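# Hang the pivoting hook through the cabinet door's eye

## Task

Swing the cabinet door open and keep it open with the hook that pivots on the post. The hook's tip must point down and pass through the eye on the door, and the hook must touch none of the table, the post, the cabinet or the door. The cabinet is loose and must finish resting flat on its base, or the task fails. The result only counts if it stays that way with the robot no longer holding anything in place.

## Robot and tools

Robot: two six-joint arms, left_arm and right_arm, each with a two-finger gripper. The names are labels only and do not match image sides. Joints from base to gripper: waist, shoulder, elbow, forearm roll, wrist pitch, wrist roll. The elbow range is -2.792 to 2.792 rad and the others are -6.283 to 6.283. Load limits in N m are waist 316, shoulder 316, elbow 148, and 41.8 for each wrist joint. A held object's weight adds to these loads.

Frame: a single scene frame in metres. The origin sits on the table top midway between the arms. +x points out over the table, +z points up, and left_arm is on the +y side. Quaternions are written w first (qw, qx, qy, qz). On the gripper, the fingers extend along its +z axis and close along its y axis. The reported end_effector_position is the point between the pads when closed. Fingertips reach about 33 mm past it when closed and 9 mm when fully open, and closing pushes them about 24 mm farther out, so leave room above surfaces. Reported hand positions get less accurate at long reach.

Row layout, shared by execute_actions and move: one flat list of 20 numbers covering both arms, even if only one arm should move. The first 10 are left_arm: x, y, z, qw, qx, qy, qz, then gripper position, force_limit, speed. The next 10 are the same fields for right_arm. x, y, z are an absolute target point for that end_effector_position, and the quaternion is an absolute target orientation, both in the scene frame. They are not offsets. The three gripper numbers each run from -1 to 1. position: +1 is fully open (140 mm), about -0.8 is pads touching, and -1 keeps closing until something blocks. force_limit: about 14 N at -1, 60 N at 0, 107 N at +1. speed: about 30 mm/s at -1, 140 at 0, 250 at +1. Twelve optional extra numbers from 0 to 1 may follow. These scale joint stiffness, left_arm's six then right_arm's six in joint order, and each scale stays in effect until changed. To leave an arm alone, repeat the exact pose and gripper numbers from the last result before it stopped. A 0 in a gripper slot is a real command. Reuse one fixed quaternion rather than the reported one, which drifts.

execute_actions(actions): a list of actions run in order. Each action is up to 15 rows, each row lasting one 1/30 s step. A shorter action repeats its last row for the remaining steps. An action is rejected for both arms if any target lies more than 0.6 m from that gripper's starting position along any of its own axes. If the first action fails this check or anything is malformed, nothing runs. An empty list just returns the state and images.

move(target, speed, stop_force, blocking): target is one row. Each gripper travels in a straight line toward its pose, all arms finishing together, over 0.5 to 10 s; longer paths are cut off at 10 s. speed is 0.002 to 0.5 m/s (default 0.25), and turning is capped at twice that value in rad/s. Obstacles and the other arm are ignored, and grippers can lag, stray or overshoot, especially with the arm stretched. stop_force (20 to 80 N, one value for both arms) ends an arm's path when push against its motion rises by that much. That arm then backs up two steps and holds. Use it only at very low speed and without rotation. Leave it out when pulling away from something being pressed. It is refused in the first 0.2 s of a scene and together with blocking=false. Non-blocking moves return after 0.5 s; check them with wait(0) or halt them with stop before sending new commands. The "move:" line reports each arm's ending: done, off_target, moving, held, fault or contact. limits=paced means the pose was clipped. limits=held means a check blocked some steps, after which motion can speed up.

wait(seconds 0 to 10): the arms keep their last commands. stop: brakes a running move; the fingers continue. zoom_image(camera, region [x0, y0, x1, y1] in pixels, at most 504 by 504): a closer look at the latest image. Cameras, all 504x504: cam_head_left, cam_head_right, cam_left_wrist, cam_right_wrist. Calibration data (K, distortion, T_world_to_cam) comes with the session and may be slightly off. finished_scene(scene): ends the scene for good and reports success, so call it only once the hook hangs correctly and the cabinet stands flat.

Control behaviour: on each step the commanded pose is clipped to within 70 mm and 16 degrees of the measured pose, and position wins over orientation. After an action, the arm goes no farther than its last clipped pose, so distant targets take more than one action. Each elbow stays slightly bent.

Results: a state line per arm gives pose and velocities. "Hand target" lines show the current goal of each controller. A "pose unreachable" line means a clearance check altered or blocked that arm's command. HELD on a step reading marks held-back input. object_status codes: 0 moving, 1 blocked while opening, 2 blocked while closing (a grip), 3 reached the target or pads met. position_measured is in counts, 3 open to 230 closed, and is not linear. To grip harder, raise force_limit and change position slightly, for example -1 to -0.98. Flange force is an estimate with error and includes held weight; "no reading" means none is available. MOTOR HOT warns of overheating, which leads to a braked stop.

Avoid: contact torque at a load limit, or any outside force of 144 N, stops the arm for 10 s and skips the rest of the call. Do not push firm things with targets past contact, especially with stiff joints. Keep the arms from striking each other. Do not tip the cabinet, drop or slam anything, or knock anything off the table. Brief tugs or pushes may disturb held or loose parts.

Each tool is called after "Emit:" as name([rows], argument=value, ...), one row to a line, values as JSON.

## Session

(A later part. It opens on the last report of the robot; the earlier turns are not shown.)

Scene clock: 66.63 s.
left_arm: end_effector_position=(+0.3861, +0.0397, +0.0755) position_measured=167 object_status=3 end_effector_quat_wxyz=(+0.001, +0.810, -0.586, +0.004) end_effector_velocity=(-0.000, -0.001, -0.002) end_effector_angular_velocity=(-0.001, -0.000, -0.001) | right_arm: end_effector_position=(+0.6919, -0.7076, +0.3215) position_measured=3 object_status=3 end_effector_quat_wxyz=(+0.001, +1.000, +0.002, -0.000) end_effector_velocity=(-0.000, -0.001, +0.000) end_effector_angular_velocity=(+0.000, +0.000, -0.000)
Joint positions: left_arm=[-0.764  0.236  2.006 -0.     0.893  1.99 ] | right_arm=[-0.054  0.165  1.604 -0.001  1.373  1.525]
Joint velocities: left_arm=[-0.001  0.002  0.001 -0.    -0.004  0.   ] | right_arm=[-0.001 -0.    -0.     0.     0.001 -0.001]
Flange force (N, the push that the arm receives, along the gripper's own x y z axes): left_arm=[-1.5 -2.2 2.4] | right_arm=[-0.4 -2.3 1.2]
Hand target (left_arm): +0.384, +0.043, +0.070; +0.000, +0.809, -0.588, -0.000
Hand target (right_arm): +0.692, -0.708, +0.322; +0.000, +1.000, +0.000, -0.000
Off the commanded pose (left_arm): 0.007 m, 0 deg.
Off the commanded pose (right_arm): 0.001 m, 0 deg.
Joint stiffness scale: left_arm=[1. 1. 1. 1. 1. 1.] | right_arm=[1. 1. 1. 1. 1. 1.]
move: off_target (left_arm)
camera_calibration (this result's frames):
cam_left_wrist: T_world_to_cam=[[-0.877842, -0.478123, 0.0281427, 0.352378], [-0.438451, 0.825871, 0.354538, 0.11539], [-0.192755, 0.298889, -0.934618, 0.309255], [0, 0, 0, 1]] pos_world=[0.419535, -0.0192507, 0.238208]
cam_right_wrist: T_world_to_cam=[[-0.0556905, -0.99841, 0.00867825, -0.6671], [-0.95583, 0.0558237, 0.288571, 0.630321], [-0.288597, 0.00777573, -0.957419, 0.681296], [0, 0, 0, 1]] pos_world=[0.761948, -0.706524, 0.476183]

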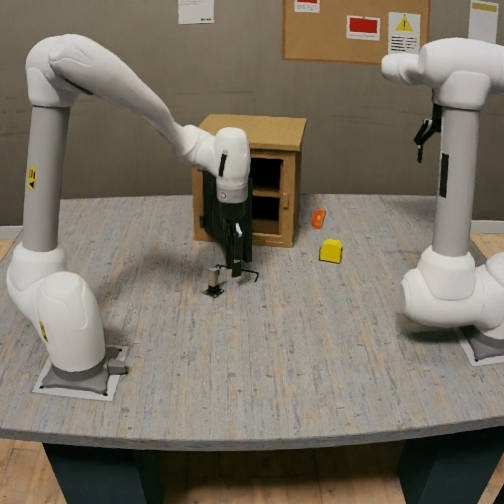

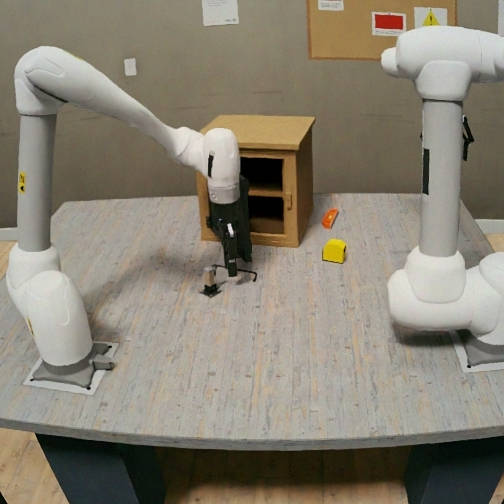

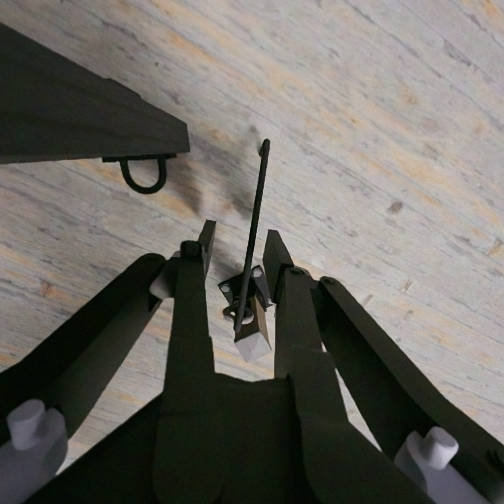

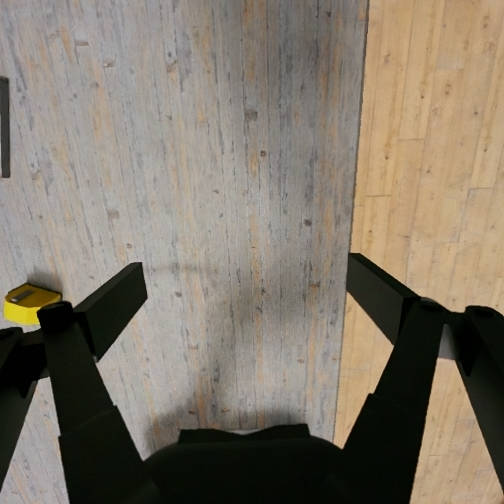

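Emit:
move(target=[0.378,0.041,0.068,0,0.809,-0.588,0,-1,-0.5,-0.5,0.5,-0.2,0.45,0,1,0,0,-1,0,0])

Emit:
move(target=[0.377,0.055,0.117,0.176,0.772,-0.561,0.243,-1,-0.5,-0.5,0.54,-0.05,0.42,0,1,0,0,-1,0,0], speed=0.08)

Emit:
zoom_image(camera="cam_head_right", region=[160,120,340,310])

Scene clock: 83.83 s.
left_arm: end_effector_position=(+0.3821, +0.0376, +0.0744) position_measured=224 object_status=2 end_effector_quat_wxyz=(+0.001, +0.809, -0.588, +0.003) end_effector_velocity=(-0.000, -0.000, -0.000) end_effector_angular_velocity=(+0.000, +0.001, +0.000) | right_arm: end_effector_position=(+0.5026, -0.2021, +0.4489) position_measured=233 object_status=3 end_effector_quat_wxyz=(-0.001, +1.000, -0.001, +0.002) end_effector_velocity=(-0.001, +0.004, -0.000) end_effector_angular_velocity=(+0.000, +0.003, -0.000)
Joint positions: left_arm=[-0.771  0.236  2.008 -0.002  0.892  1.988] | right_arm=[ 0.776  0.208  1.323 -0.001  1.605  2.361]
Joint velocities: left_arm=[-0.     0.     0.    -0.001 -0.    -0.   ] | right_arm=[ 0.004  0.004 -0.004  0.002  0.002  0.005]
Flange force (N, the push that the arm receives, along the gripper's own x y z axes): left_arm=[-14.1 4.8 -40.7] | right_arm=[-0.4 -3.2 -1.5]
Hand target (left_arm): +0.378, +0.041, +0.068; -0.000, +0.809, -0.588, -0.000
Hand target (right_arm): +0.501, -0.199, +0.450; -0.000, +1.000, -0.000, +0.000
Off the commanded pose (left_arm): 0.008 m, 0 deg.
Off the commanded pose (right_arm): 0.004 m, 0 deg.
Joint stiffness scale: left_arm=[1. 1. 1. 1. 1. 1.] | right_arm=[1. 1. 1. 1. 1. 1.]
move: off_target (left_arm, right_arm)
camera_calibration (this result's frames):
cam_left_wrist: T_world_to_cam=[[-0.879683, -0.47463, 0.029721, 0.348326], [-0.434391, 0.827395, 0.355982, 0.114047], [-0.193551, 0.300241, -0.93402, 0.308346], [0, 0, 0, 1]] pos_world=[0.415638, -0.021614, 0.23705]
cam_right_wrist: T_world_to_cam=[[-0.0616324, -0.998091, 0.00407179, -0.169006], [-0.957097, 0.0602573, 0.283434, 0.388253], [-0.283138, 0.0135716, -0.958983, 0.743819], [0, 0, 0, 1]] pos_world=[0.571782, -0.202173, 0.603954]

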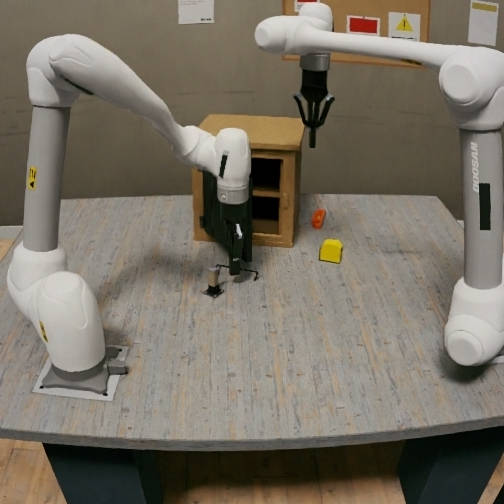

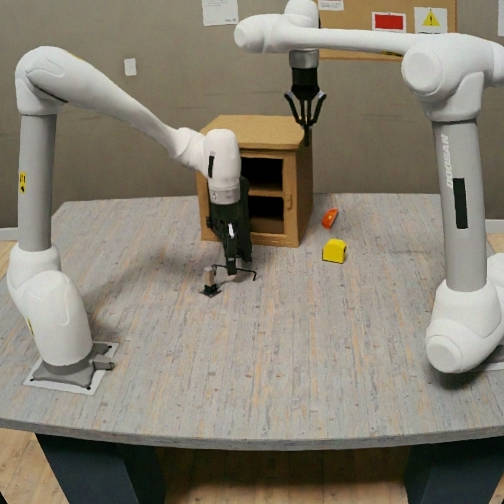

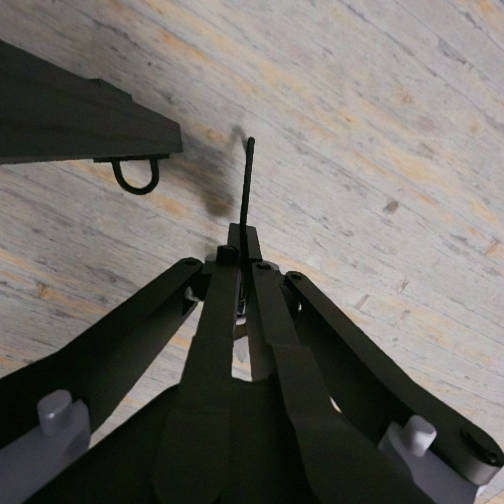

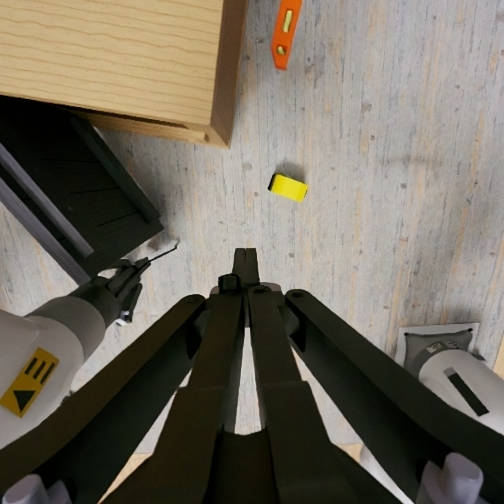

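Scene clock: 87.97 s.
left_arm: end_effector_position=(+0.3758, +0.0514, +0.1165) position_measured=225 object_status=2 end_effector_quat_wxyz=(+0.179, +0.771, -0.562, +0.239) end_effector_velocity=(+0.001, +0.000, +0.001) end_effector_angular_velocity=(-0.015, -0.006, -0.002) | right_arm: end_effector_position=(+0.5429, -0.0529, +0.4193) position_measured=233 object_status=3 end_effector_quat_wxyz=(-0.001, +1.000, -0.001, +0.002) end_effector_velocity=(+0.000, +0.002, +0.000) end_effector_angular_velocity=(-0.000, -0.001, +0.001)
Joint positions: left_arm=[-0.566  0.009  2.317 -0.871  0.457  2.92 ] | right_arm=[ 0.869  0.451  1.046 -0.001  1.64   2.454]
Joint velocities: left_arm=[ 0.008 -0.001  0.006 -0.045 -0.002  0.052] | right_arm=[ 0.002  0.004 -0.006 -0.001  0.002  0.001]
Flange force (N, the push that the arm receives, along the gripper's own x y z axes): left_arm=[-1.8 10.1 3.0] | right_arm=[-3.6 3.5 3.6]
Hand target (left_arm): +0.377, +0.054, +0.117; +0.177, +0.771, -0.561, +0.243
Hand target (right_arm): +0.540, -0.050, +0.420; -0.000, +1.000, -0.000, +0.000
Off the commanded pose (left_arm): 0.004 m, 1 deg.
Off the commanded pose (right_arm): 0.004 m, 0 deg.
Joint stiffness scale: left_arm=[1. 1. 1. 1. 1. 1.] | right_arm=[1. 1. 1. 1. 1. 1.]
move: off_target (left_arm, right_arm)
camera_calibration (this result's frames):
cam_left_wrist: T_world_to_cam=[[-0.895447, -0.424536, 0.13395, 0.33939], [-0.444708, 0.866727, -0.225872, 0.154543], [-0.0202073, -0.261825, -0.964904, 0.309632], [0, 0, 0, 1]] pos_world=[0.378889, 0.0912064, 0.28821]
cam_right_wrist: T_world_to_cam=[[-0.0616678, -0.998087, 0.00451509, -0.0176634], [-0.956818, 0.0604042, 0.284341, 0.425737], [-0.28407, 0.0132145, -0.958713, 0.725193], [0, 0, 0, 1]] pos_world=[0.612269, -0.0529291, 0.574277]

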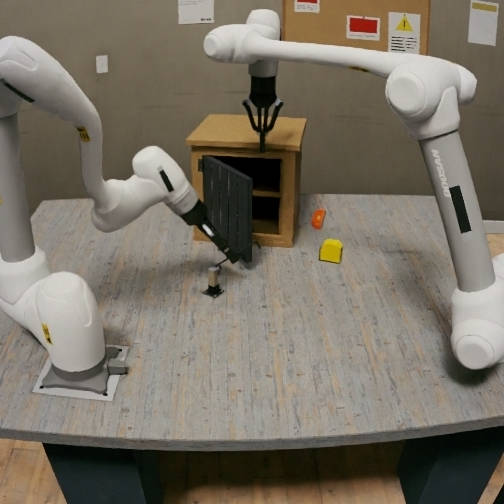

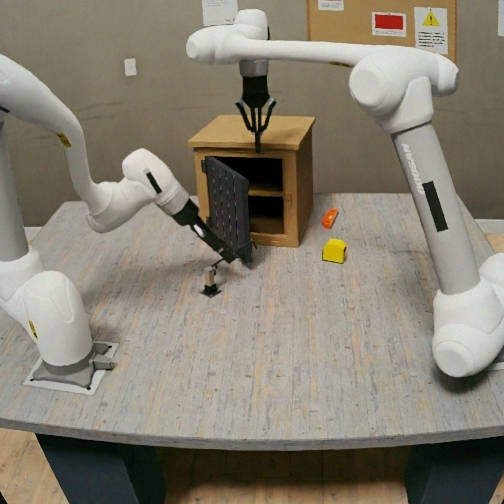

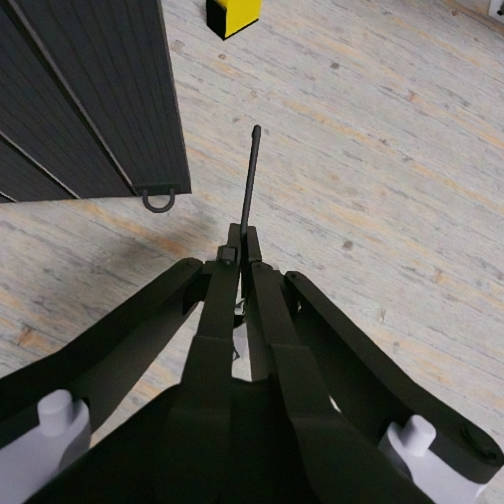

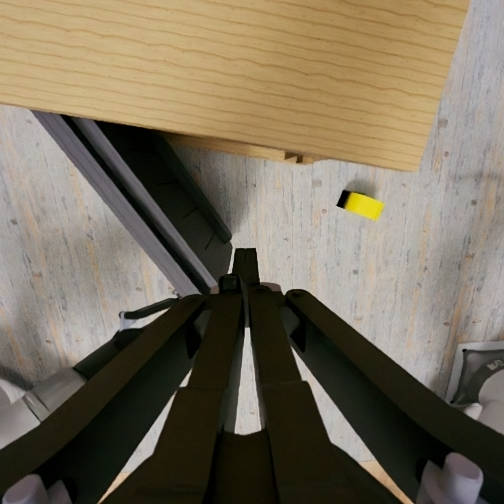

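Region (160, 120, 340, 310) of cam_head_right's 504x504 image, scaled by 2.653, with more detail than that image has; it fills the left 477 columns of this view, and the rest is white.

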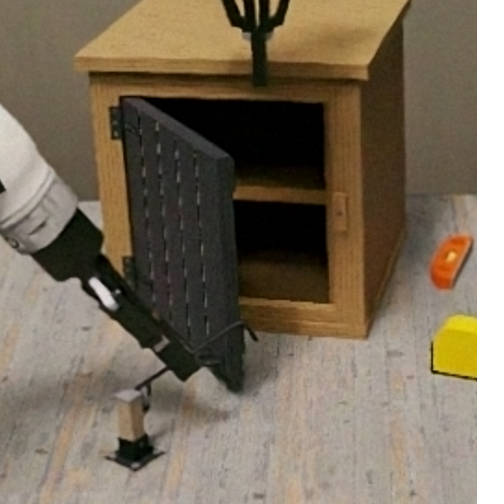

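Emit:
move(target=[0.377,0.055,0.117,0.176,0.772,-0.561,0.243,-1,-0.5,-0.5,0.51,0.085,0.40,0,1,0,0,-1,0,0], speed=0.15)

Emit:
move(target=[0.377,0.055,0.117,0.176,0.772,-0.561,0.243,-1,-0.5,-0.5,0.51,0.085,0.32,0,1,0,0,-1,0,0], speed=0.08)

Emit:
move(target=[0.377,0.055,0.117,0.176,0.772,-0.561,0.243,-1,-0.5,-0.5,0.51,0.04,0.32,0,1,0,0,-1,0,0], speed=0.02)

Scene clock: 95.40 s.
left_arm: end_effector_position=(+0.3758, +0.0517, +0.1168) position_measured=225 object_status=2 end_effector_quat_wxyz=(+0.179, +0.771, -0.562, +0.240) end_effector_velocity=(-0.001, -0.000, -0.000) end_effector_angular_velocity=(+0.001, -0.000, -0.003) | right_arm: end_effector_position=(+0.5137, +0.0825, +0.3996) position_measured=233 object_status=3 end_effector_quat_wxyz=(-0.002, +1.000, -0.001, +0.002) end_effector_velocity=(+0.001, +0.002, +0.001) end_effector_angular_velocity=(+0.000, -0.001, -0.001)
Joint positions: left_arm=[-0.565  0.008  2.318 -0.876  0.457  2.926] | right_arm=[ 0.987  0.642  0.78  -0.001  1.715  2.572]
Joint velocities: left_arm=[-0.001 -0.     0.     0.     0.     0.001] | right_arm=[ 0.001  0.005 -0.01  -0.     0.004  0.002]
Flange force (N, the push that the arm receives, along the gripper's own x y z axes): left_arm=[-5.3 6.6 3.3] | right_arm=[-5.0 3.4 2.4]
Hand target (left_arm): +0.377, +0.055, +0.117; +0.176, +0.772, -0.561, +0.243
Hand target (right_arm): +0.510, +0.085, +0.400; -0.000, +1.000, -0.000, +0.000
Off the commanded pose (left_arm): 0.004 m, 0 deg.
Off the commanded pose (right_arm): 0.004 m, 0 deg.
Joint stiffness scale: left_arm=[1. 1. 1. 1. 1. 1.] | right_arm=[1. 1. 1. 1. 1. 1.]
move: off_target (left_arm, right_arm)
camera_calibration (this result's frames):
cam_left_wrist: T_world_to_cam=[[-0.895575, -0.424253, 0.133994, 0.339425], [-0.444486, 0.866334, -0.227812, 0.154556], [-0.0194332, -0.263581, -0.964441, 0.309796], [0, 0, 0, 1]] pos_world=[0.378699, 0.0917611, 0.288509]
cam_right_wrist: T_world_to_cam=[[-0.0617043, -0.998086, 0.00402529, 0.116048], [-0.956732, 0.0602957, 0.284654, 0.395049], [-0.284352, 0.0137133, -0.958622, 0.696304], [0, 0, 0, 1]] pos_world=[0.583112, 0.0824574, 0.554573]

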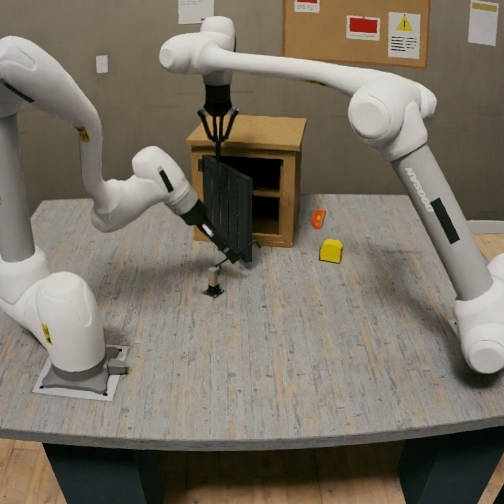

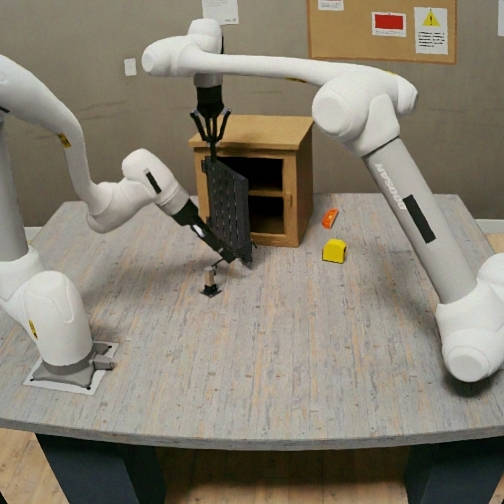

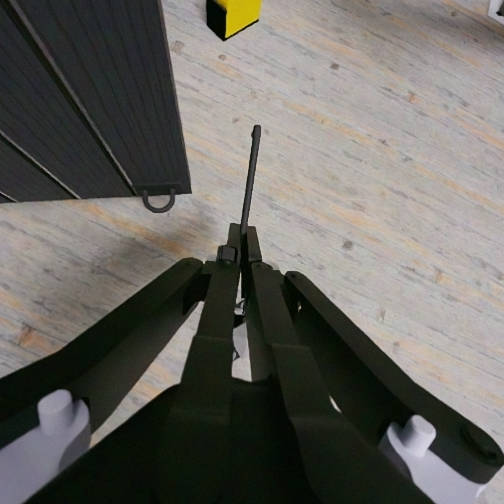

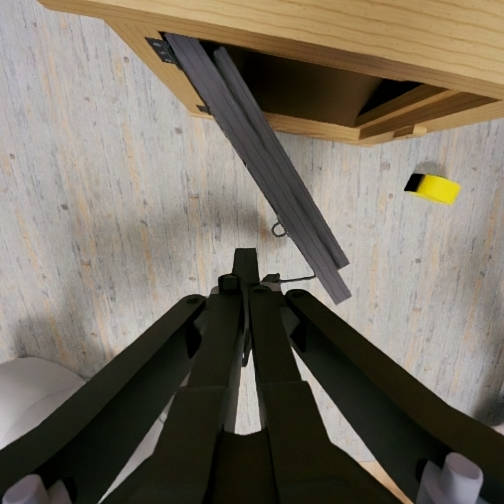

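Scene clock: 96.80 s.
left_arm: end_effector_position=(+0.3758, +0.0517, +0.1168) position_measured=225 object_status=2 end_effector_quat_wxyz=(+0.179, +0.771, -0.562, +0.240) end_effector_velocity=(+0.000, +0.000, +0.000) end_effector_angular_velocity=(-0.001, +0.000, +0.001) | right_arm: end_effector_position=(+0.5139, +0.0830, +0.3204) position_measured=233 object_status=3 end_effector_quat_wxyz=(+0.002, +1.000, -0.001, -0.001) end_effector_velocity=(+0.002, -0.001, -0.002) end_effector_angular_velocity=(-0.000, -0.000, -0.004)
Joint positions: left_arm=[-0.565  0.008  2.318 -0.876  0.457  2.926] | right_arm=[ 0.987  0.637  0.931 -0.001  1.579  2.572]
Joint velocities: left_arm=[ 0.    -0.001 -0.     0.     0.    -0.001] | right_arm=[-0.002  0.001  0.003 -0.    -0.004  0.002]
Flange force (N, the push that the arm receives, along the gripper's own x y z axes): left_arm=[-5.0 9.6 5.5] | right_arm=[-3.3 2.5 0.4]
Hand target (left_arm): +0.377, +0.055, +0.117; +0.176, +0.772, -0.561, +0.243
Hand target (right_arm): +0.510, +0.085, +0.320; +0.000, +1.000, +0.000, -0.000
Off the commanded pose (left_arm): 0.004 m, 0 deg.
Off the commanded pose (right_arm): 0.004 m, 0 deg.
Joint stiffness scale: left_arm=[1. 1. 1. 1. 1. 1.] | right_arm=[1. 1. 1. 1. 1. 1.]
move: off_target (left_arm, right_arm)
camera_calibration (this result's frames):
cam_left_wrist: T_world_to_cam=[[-0.895574, -0.424256, 0.133991, 0.339425], [-0.444488, 0.866331, -0.227816, 0.154555], [-0.0194285, -0.263584, -0.964441, 0.309797], [0, 0, 0, 1]] pos_world=[0.378698, 0.0917648, 0.288511]
cam_right_wrist: T_world_to_cam=[[-0.06139, -0.998042, 0.0119696, 0.11418], [-0.955341, 0.062228, 0.288879, 0.41555], [-0.289058, 0.00629924, -0.957291, 0.623018], [0, 0, 0, 1]] pos_world=[0.58409, 0.084173, 0.474999]

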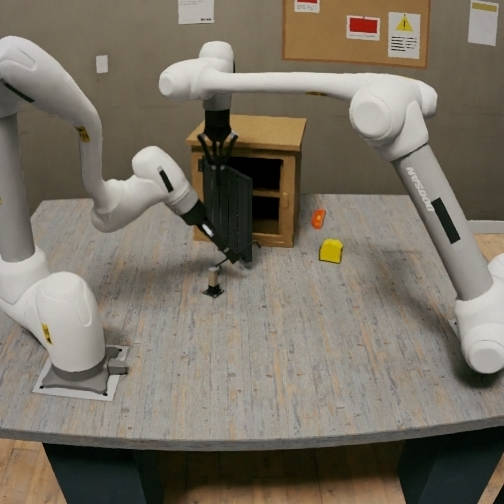

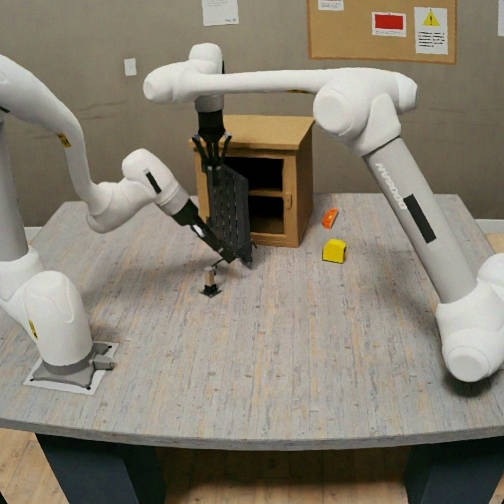

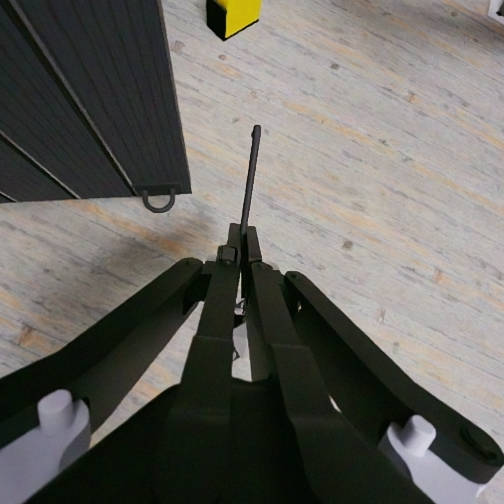

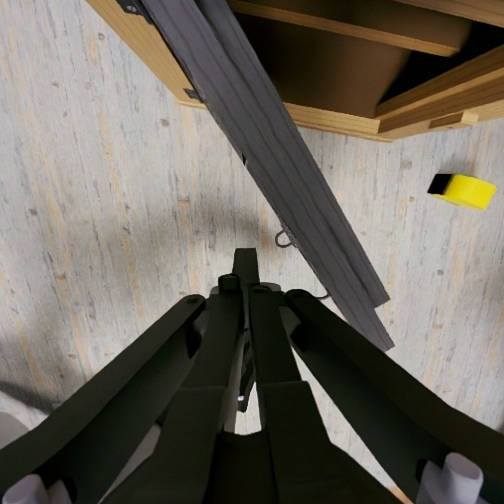

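Scene clock: 99.23 s.
left_arm: end_effector_position=(+0.3758, +0.0517, +0.1168) position_measured=225 object_status=2 end_effector_quat_wxyz=(+0.179, +0.771, -0.562, +0.240) end_effector_velocity=(-0.000, -0.000, -0.000) end_effector_angular_velocity=(+0.001, -0.001, -0.001) | right_arm: end_effector_position=(+0.5075, +0.0423, +0.3204) position_measured=233 object_status=3 end_effector_quat_wxyz=(+0.002, +1.000, +0.001, -0.001) end_effector_velocity=(-0.001, -0.002, -0.000) end_effector_angular_velocity=(+0.002, +0.001, +0.001)
Joint positions: left_arm=[-0.565  0.008  2.318 -0.876  0.457  2.926] | right_arm=[ 0.968  0.563  1.051 -0.001  1.532  2.549]
Joint velocities: left_arm=[-0.001  0.     0.     0.    -0.001  0.001] | right_arm=[-0.001 -0.004  0.006  0.002 -0.003 -0.002]
Flange force (N, the push that the arm receives, along the gripper's own x y z axes): left_arm=[-4.0 5.7 3.7] | right_arm=[-3.0 1.2 1.3]
Hand target (left_arm): +0.377, +0.055, +0.117; +0.176, +0.772, -0.561, +0.243
Hand target (right_arm): +0.510, +0.040, +0.320; +0.000, +1.000, +0.000, -0.000
Off the commanded pose (left_arm): 0.004 m, 1 deg.
Off the commanded pose (right_arm): 0.003 m, 0 deg.
Joint stiffness scale: left_arm=[1. 1. 1. 1. 1. 1.] | right_arm=[1. 1. 1. 1. 1. 1.]
move: off_target (left_arm)
camera_calibration (this result's frames):
cam_left_wrist: T_world_to_cam=[[-0.895576, -0.424245, 0.134014, 0.339416], [-0.444483, 0.866336, -0.227809, 0.154548], [-0.0194546, -0.263587, -0.964439, 0.309808], [0, 0, 0, 1]] pos_world=[0.378694, 0.0917665, 0.288512]
cam_right_wrist: T_world_to_cam=[[-0.0577071, -0.998264, 0.0118206, 0.0713305], [-0.955557, 0.0586594, 0.28891, 0.412198], [-0.289102, 0.00537692, -0.957283, 0.621537], [0, 0, 0, 1]] pos_world=[0.577682, 0.0436854, 0.475056]

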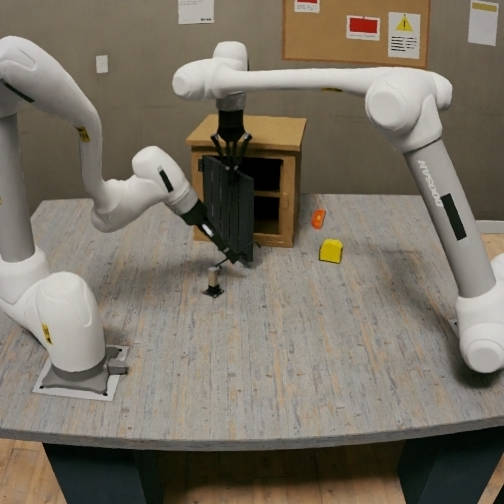

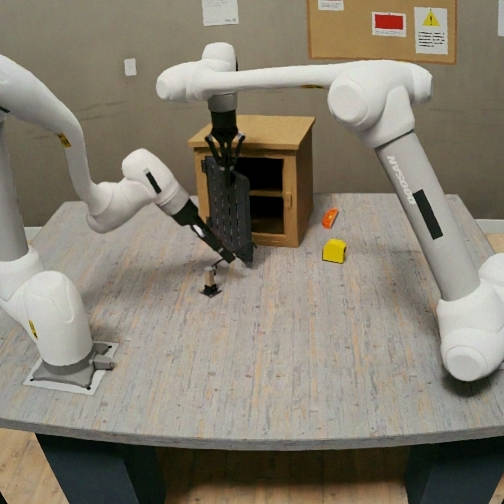

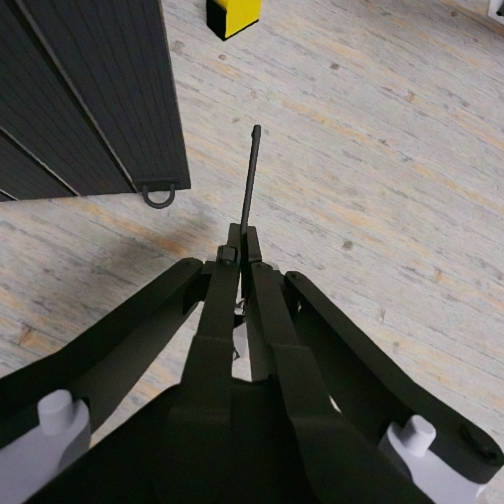

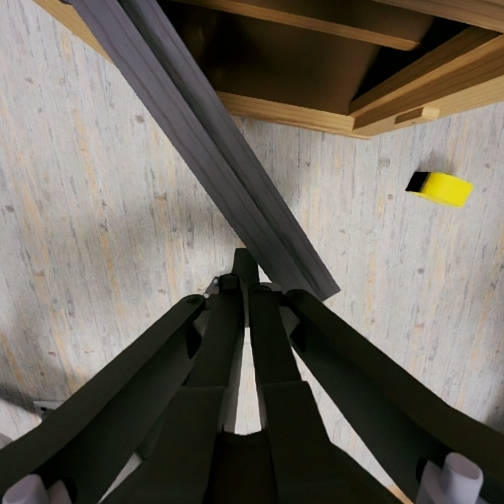

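Emit:
move(target=[0.395,0.066,0.117,0.088,0.912,-0.279,0.287,-1,-0.5,-0.5,0.51,0.031,0.32,0,1,0,0,-1,0,0], speed=0.06)

Emit:
zoom_image(camera="cam_head_right", region=[190,210,290,300])

Scene clock: 109.00 s.
left_arm: end_effector_position=(+0.3950, +0.0670, +0.1169) position_measured=225 object_status=2 end_effector_quat_wxyz=(+0.089, +0.912, -0.280, +0.287) end_effector_velocity=(+0.001, +0.001, -0.000) end_effector_angular_velocity=(+0.006, -0.007, +0.022) | right_arm: end_effector_position=(+0.5078, +0.0334, +0.3203) position_measured=233 object_status=3 end_effector_quat_wxyz=(+0.002, +1.000, +0.001, -0.000) end_effector_velocity=(-0.001, +0.000, +0.001) end_effector_angular_velocity=(+0.001, +0.000, +0.001)
Joint positions: left_arm=[-0.815 -0.037  2.362  0.632  0.277  0.717] | right_arm=[ 0.963  0.549  1.074 -0.001  1.523  2.543]
Joint velocities: left_arm=[-0.014  0.002  0.001  0.08   0.017 -0.102] | right_arm=[ 0.    -0.001  0.     0.001  0.    -0.001]
Flange force (N, the push that the arm receives, along the gripper's own x y z axes): left_arm=no reading | right_arm=[-3.5 2.7 0.2]
Hand target (left_arm): +0.396, +0.067, +0.117; +0.087, +0.912, -0.279, +0.287
Hand target (right_arm): +0.510, +0.031, +0.320; +0.000, +1.000, -0.000, -0.000
Off the commanded pose (left_arm): 0.001 m, 0 deg.
Off the commanded pose (right_arm): 0.003 m, 0 deg.
Joint stiffness scale: left_arm=[1. 1. 1. 1. 1. 1.] | right_arm=[1. 1. 1. 1. 1. 1.]
move: done
camera_calibration (this result's frames):
cam_left_wrist: T_world_to_cam=[[-0.443019, -0.887027, 0.130066, 0.215852], [-0.883662, 0.407573, -0.230272, 0.354282], [0.151247, -0.216949, -0.964395, 0.243757], [0, 0, 0, 1]] pos_world=[0.371824, 0.0999535, 0.288584]
cam_right_wrist: T_world_to_cam=[[-0.0576886, -0.998275, 0.0108893, 0.0627707], [-0.955726, 0.0583758, 0.28841, 0.413235], [-0.288549, 0.00623082, -0.957445, 0.621305], [0, 0, 0, 1]] pos_world=[0.577837, 0.0346683, 0.475001]

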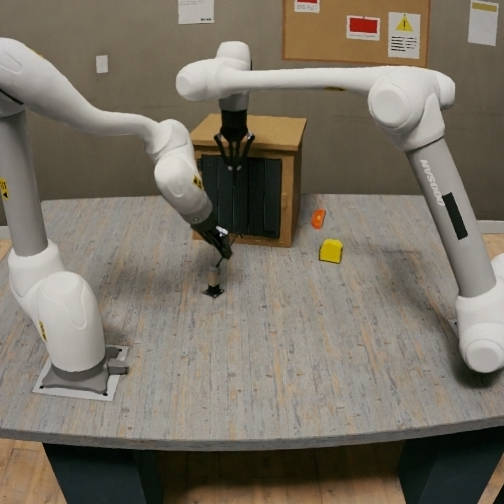

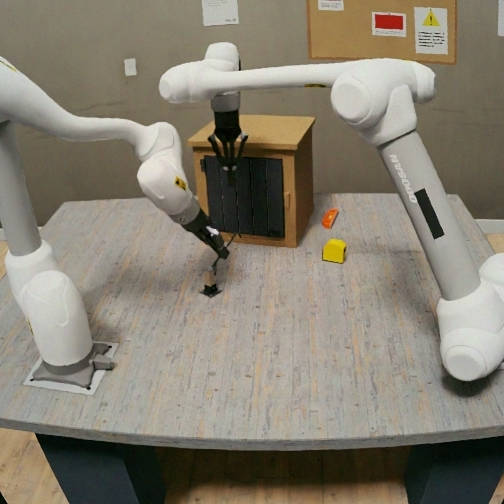

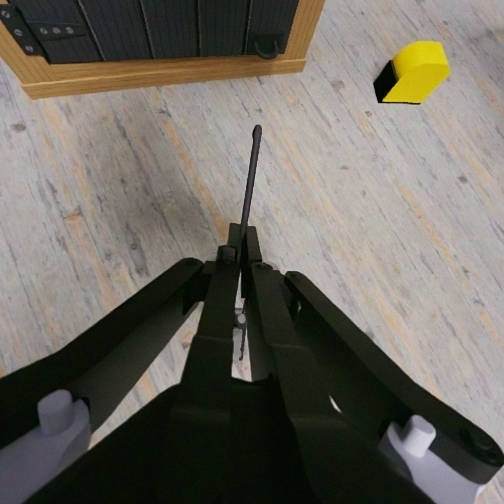

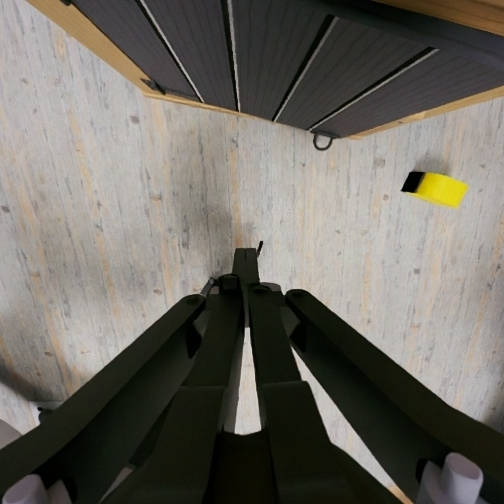

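Region (190, 210, 290, 300) of cam_head_right's 504x504 image, scaled by 5.040, with more detail than that image has; it fills the top 454 rows of this view, and the rest is white.

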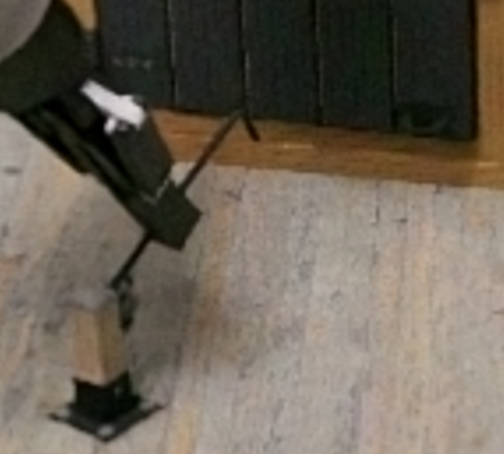

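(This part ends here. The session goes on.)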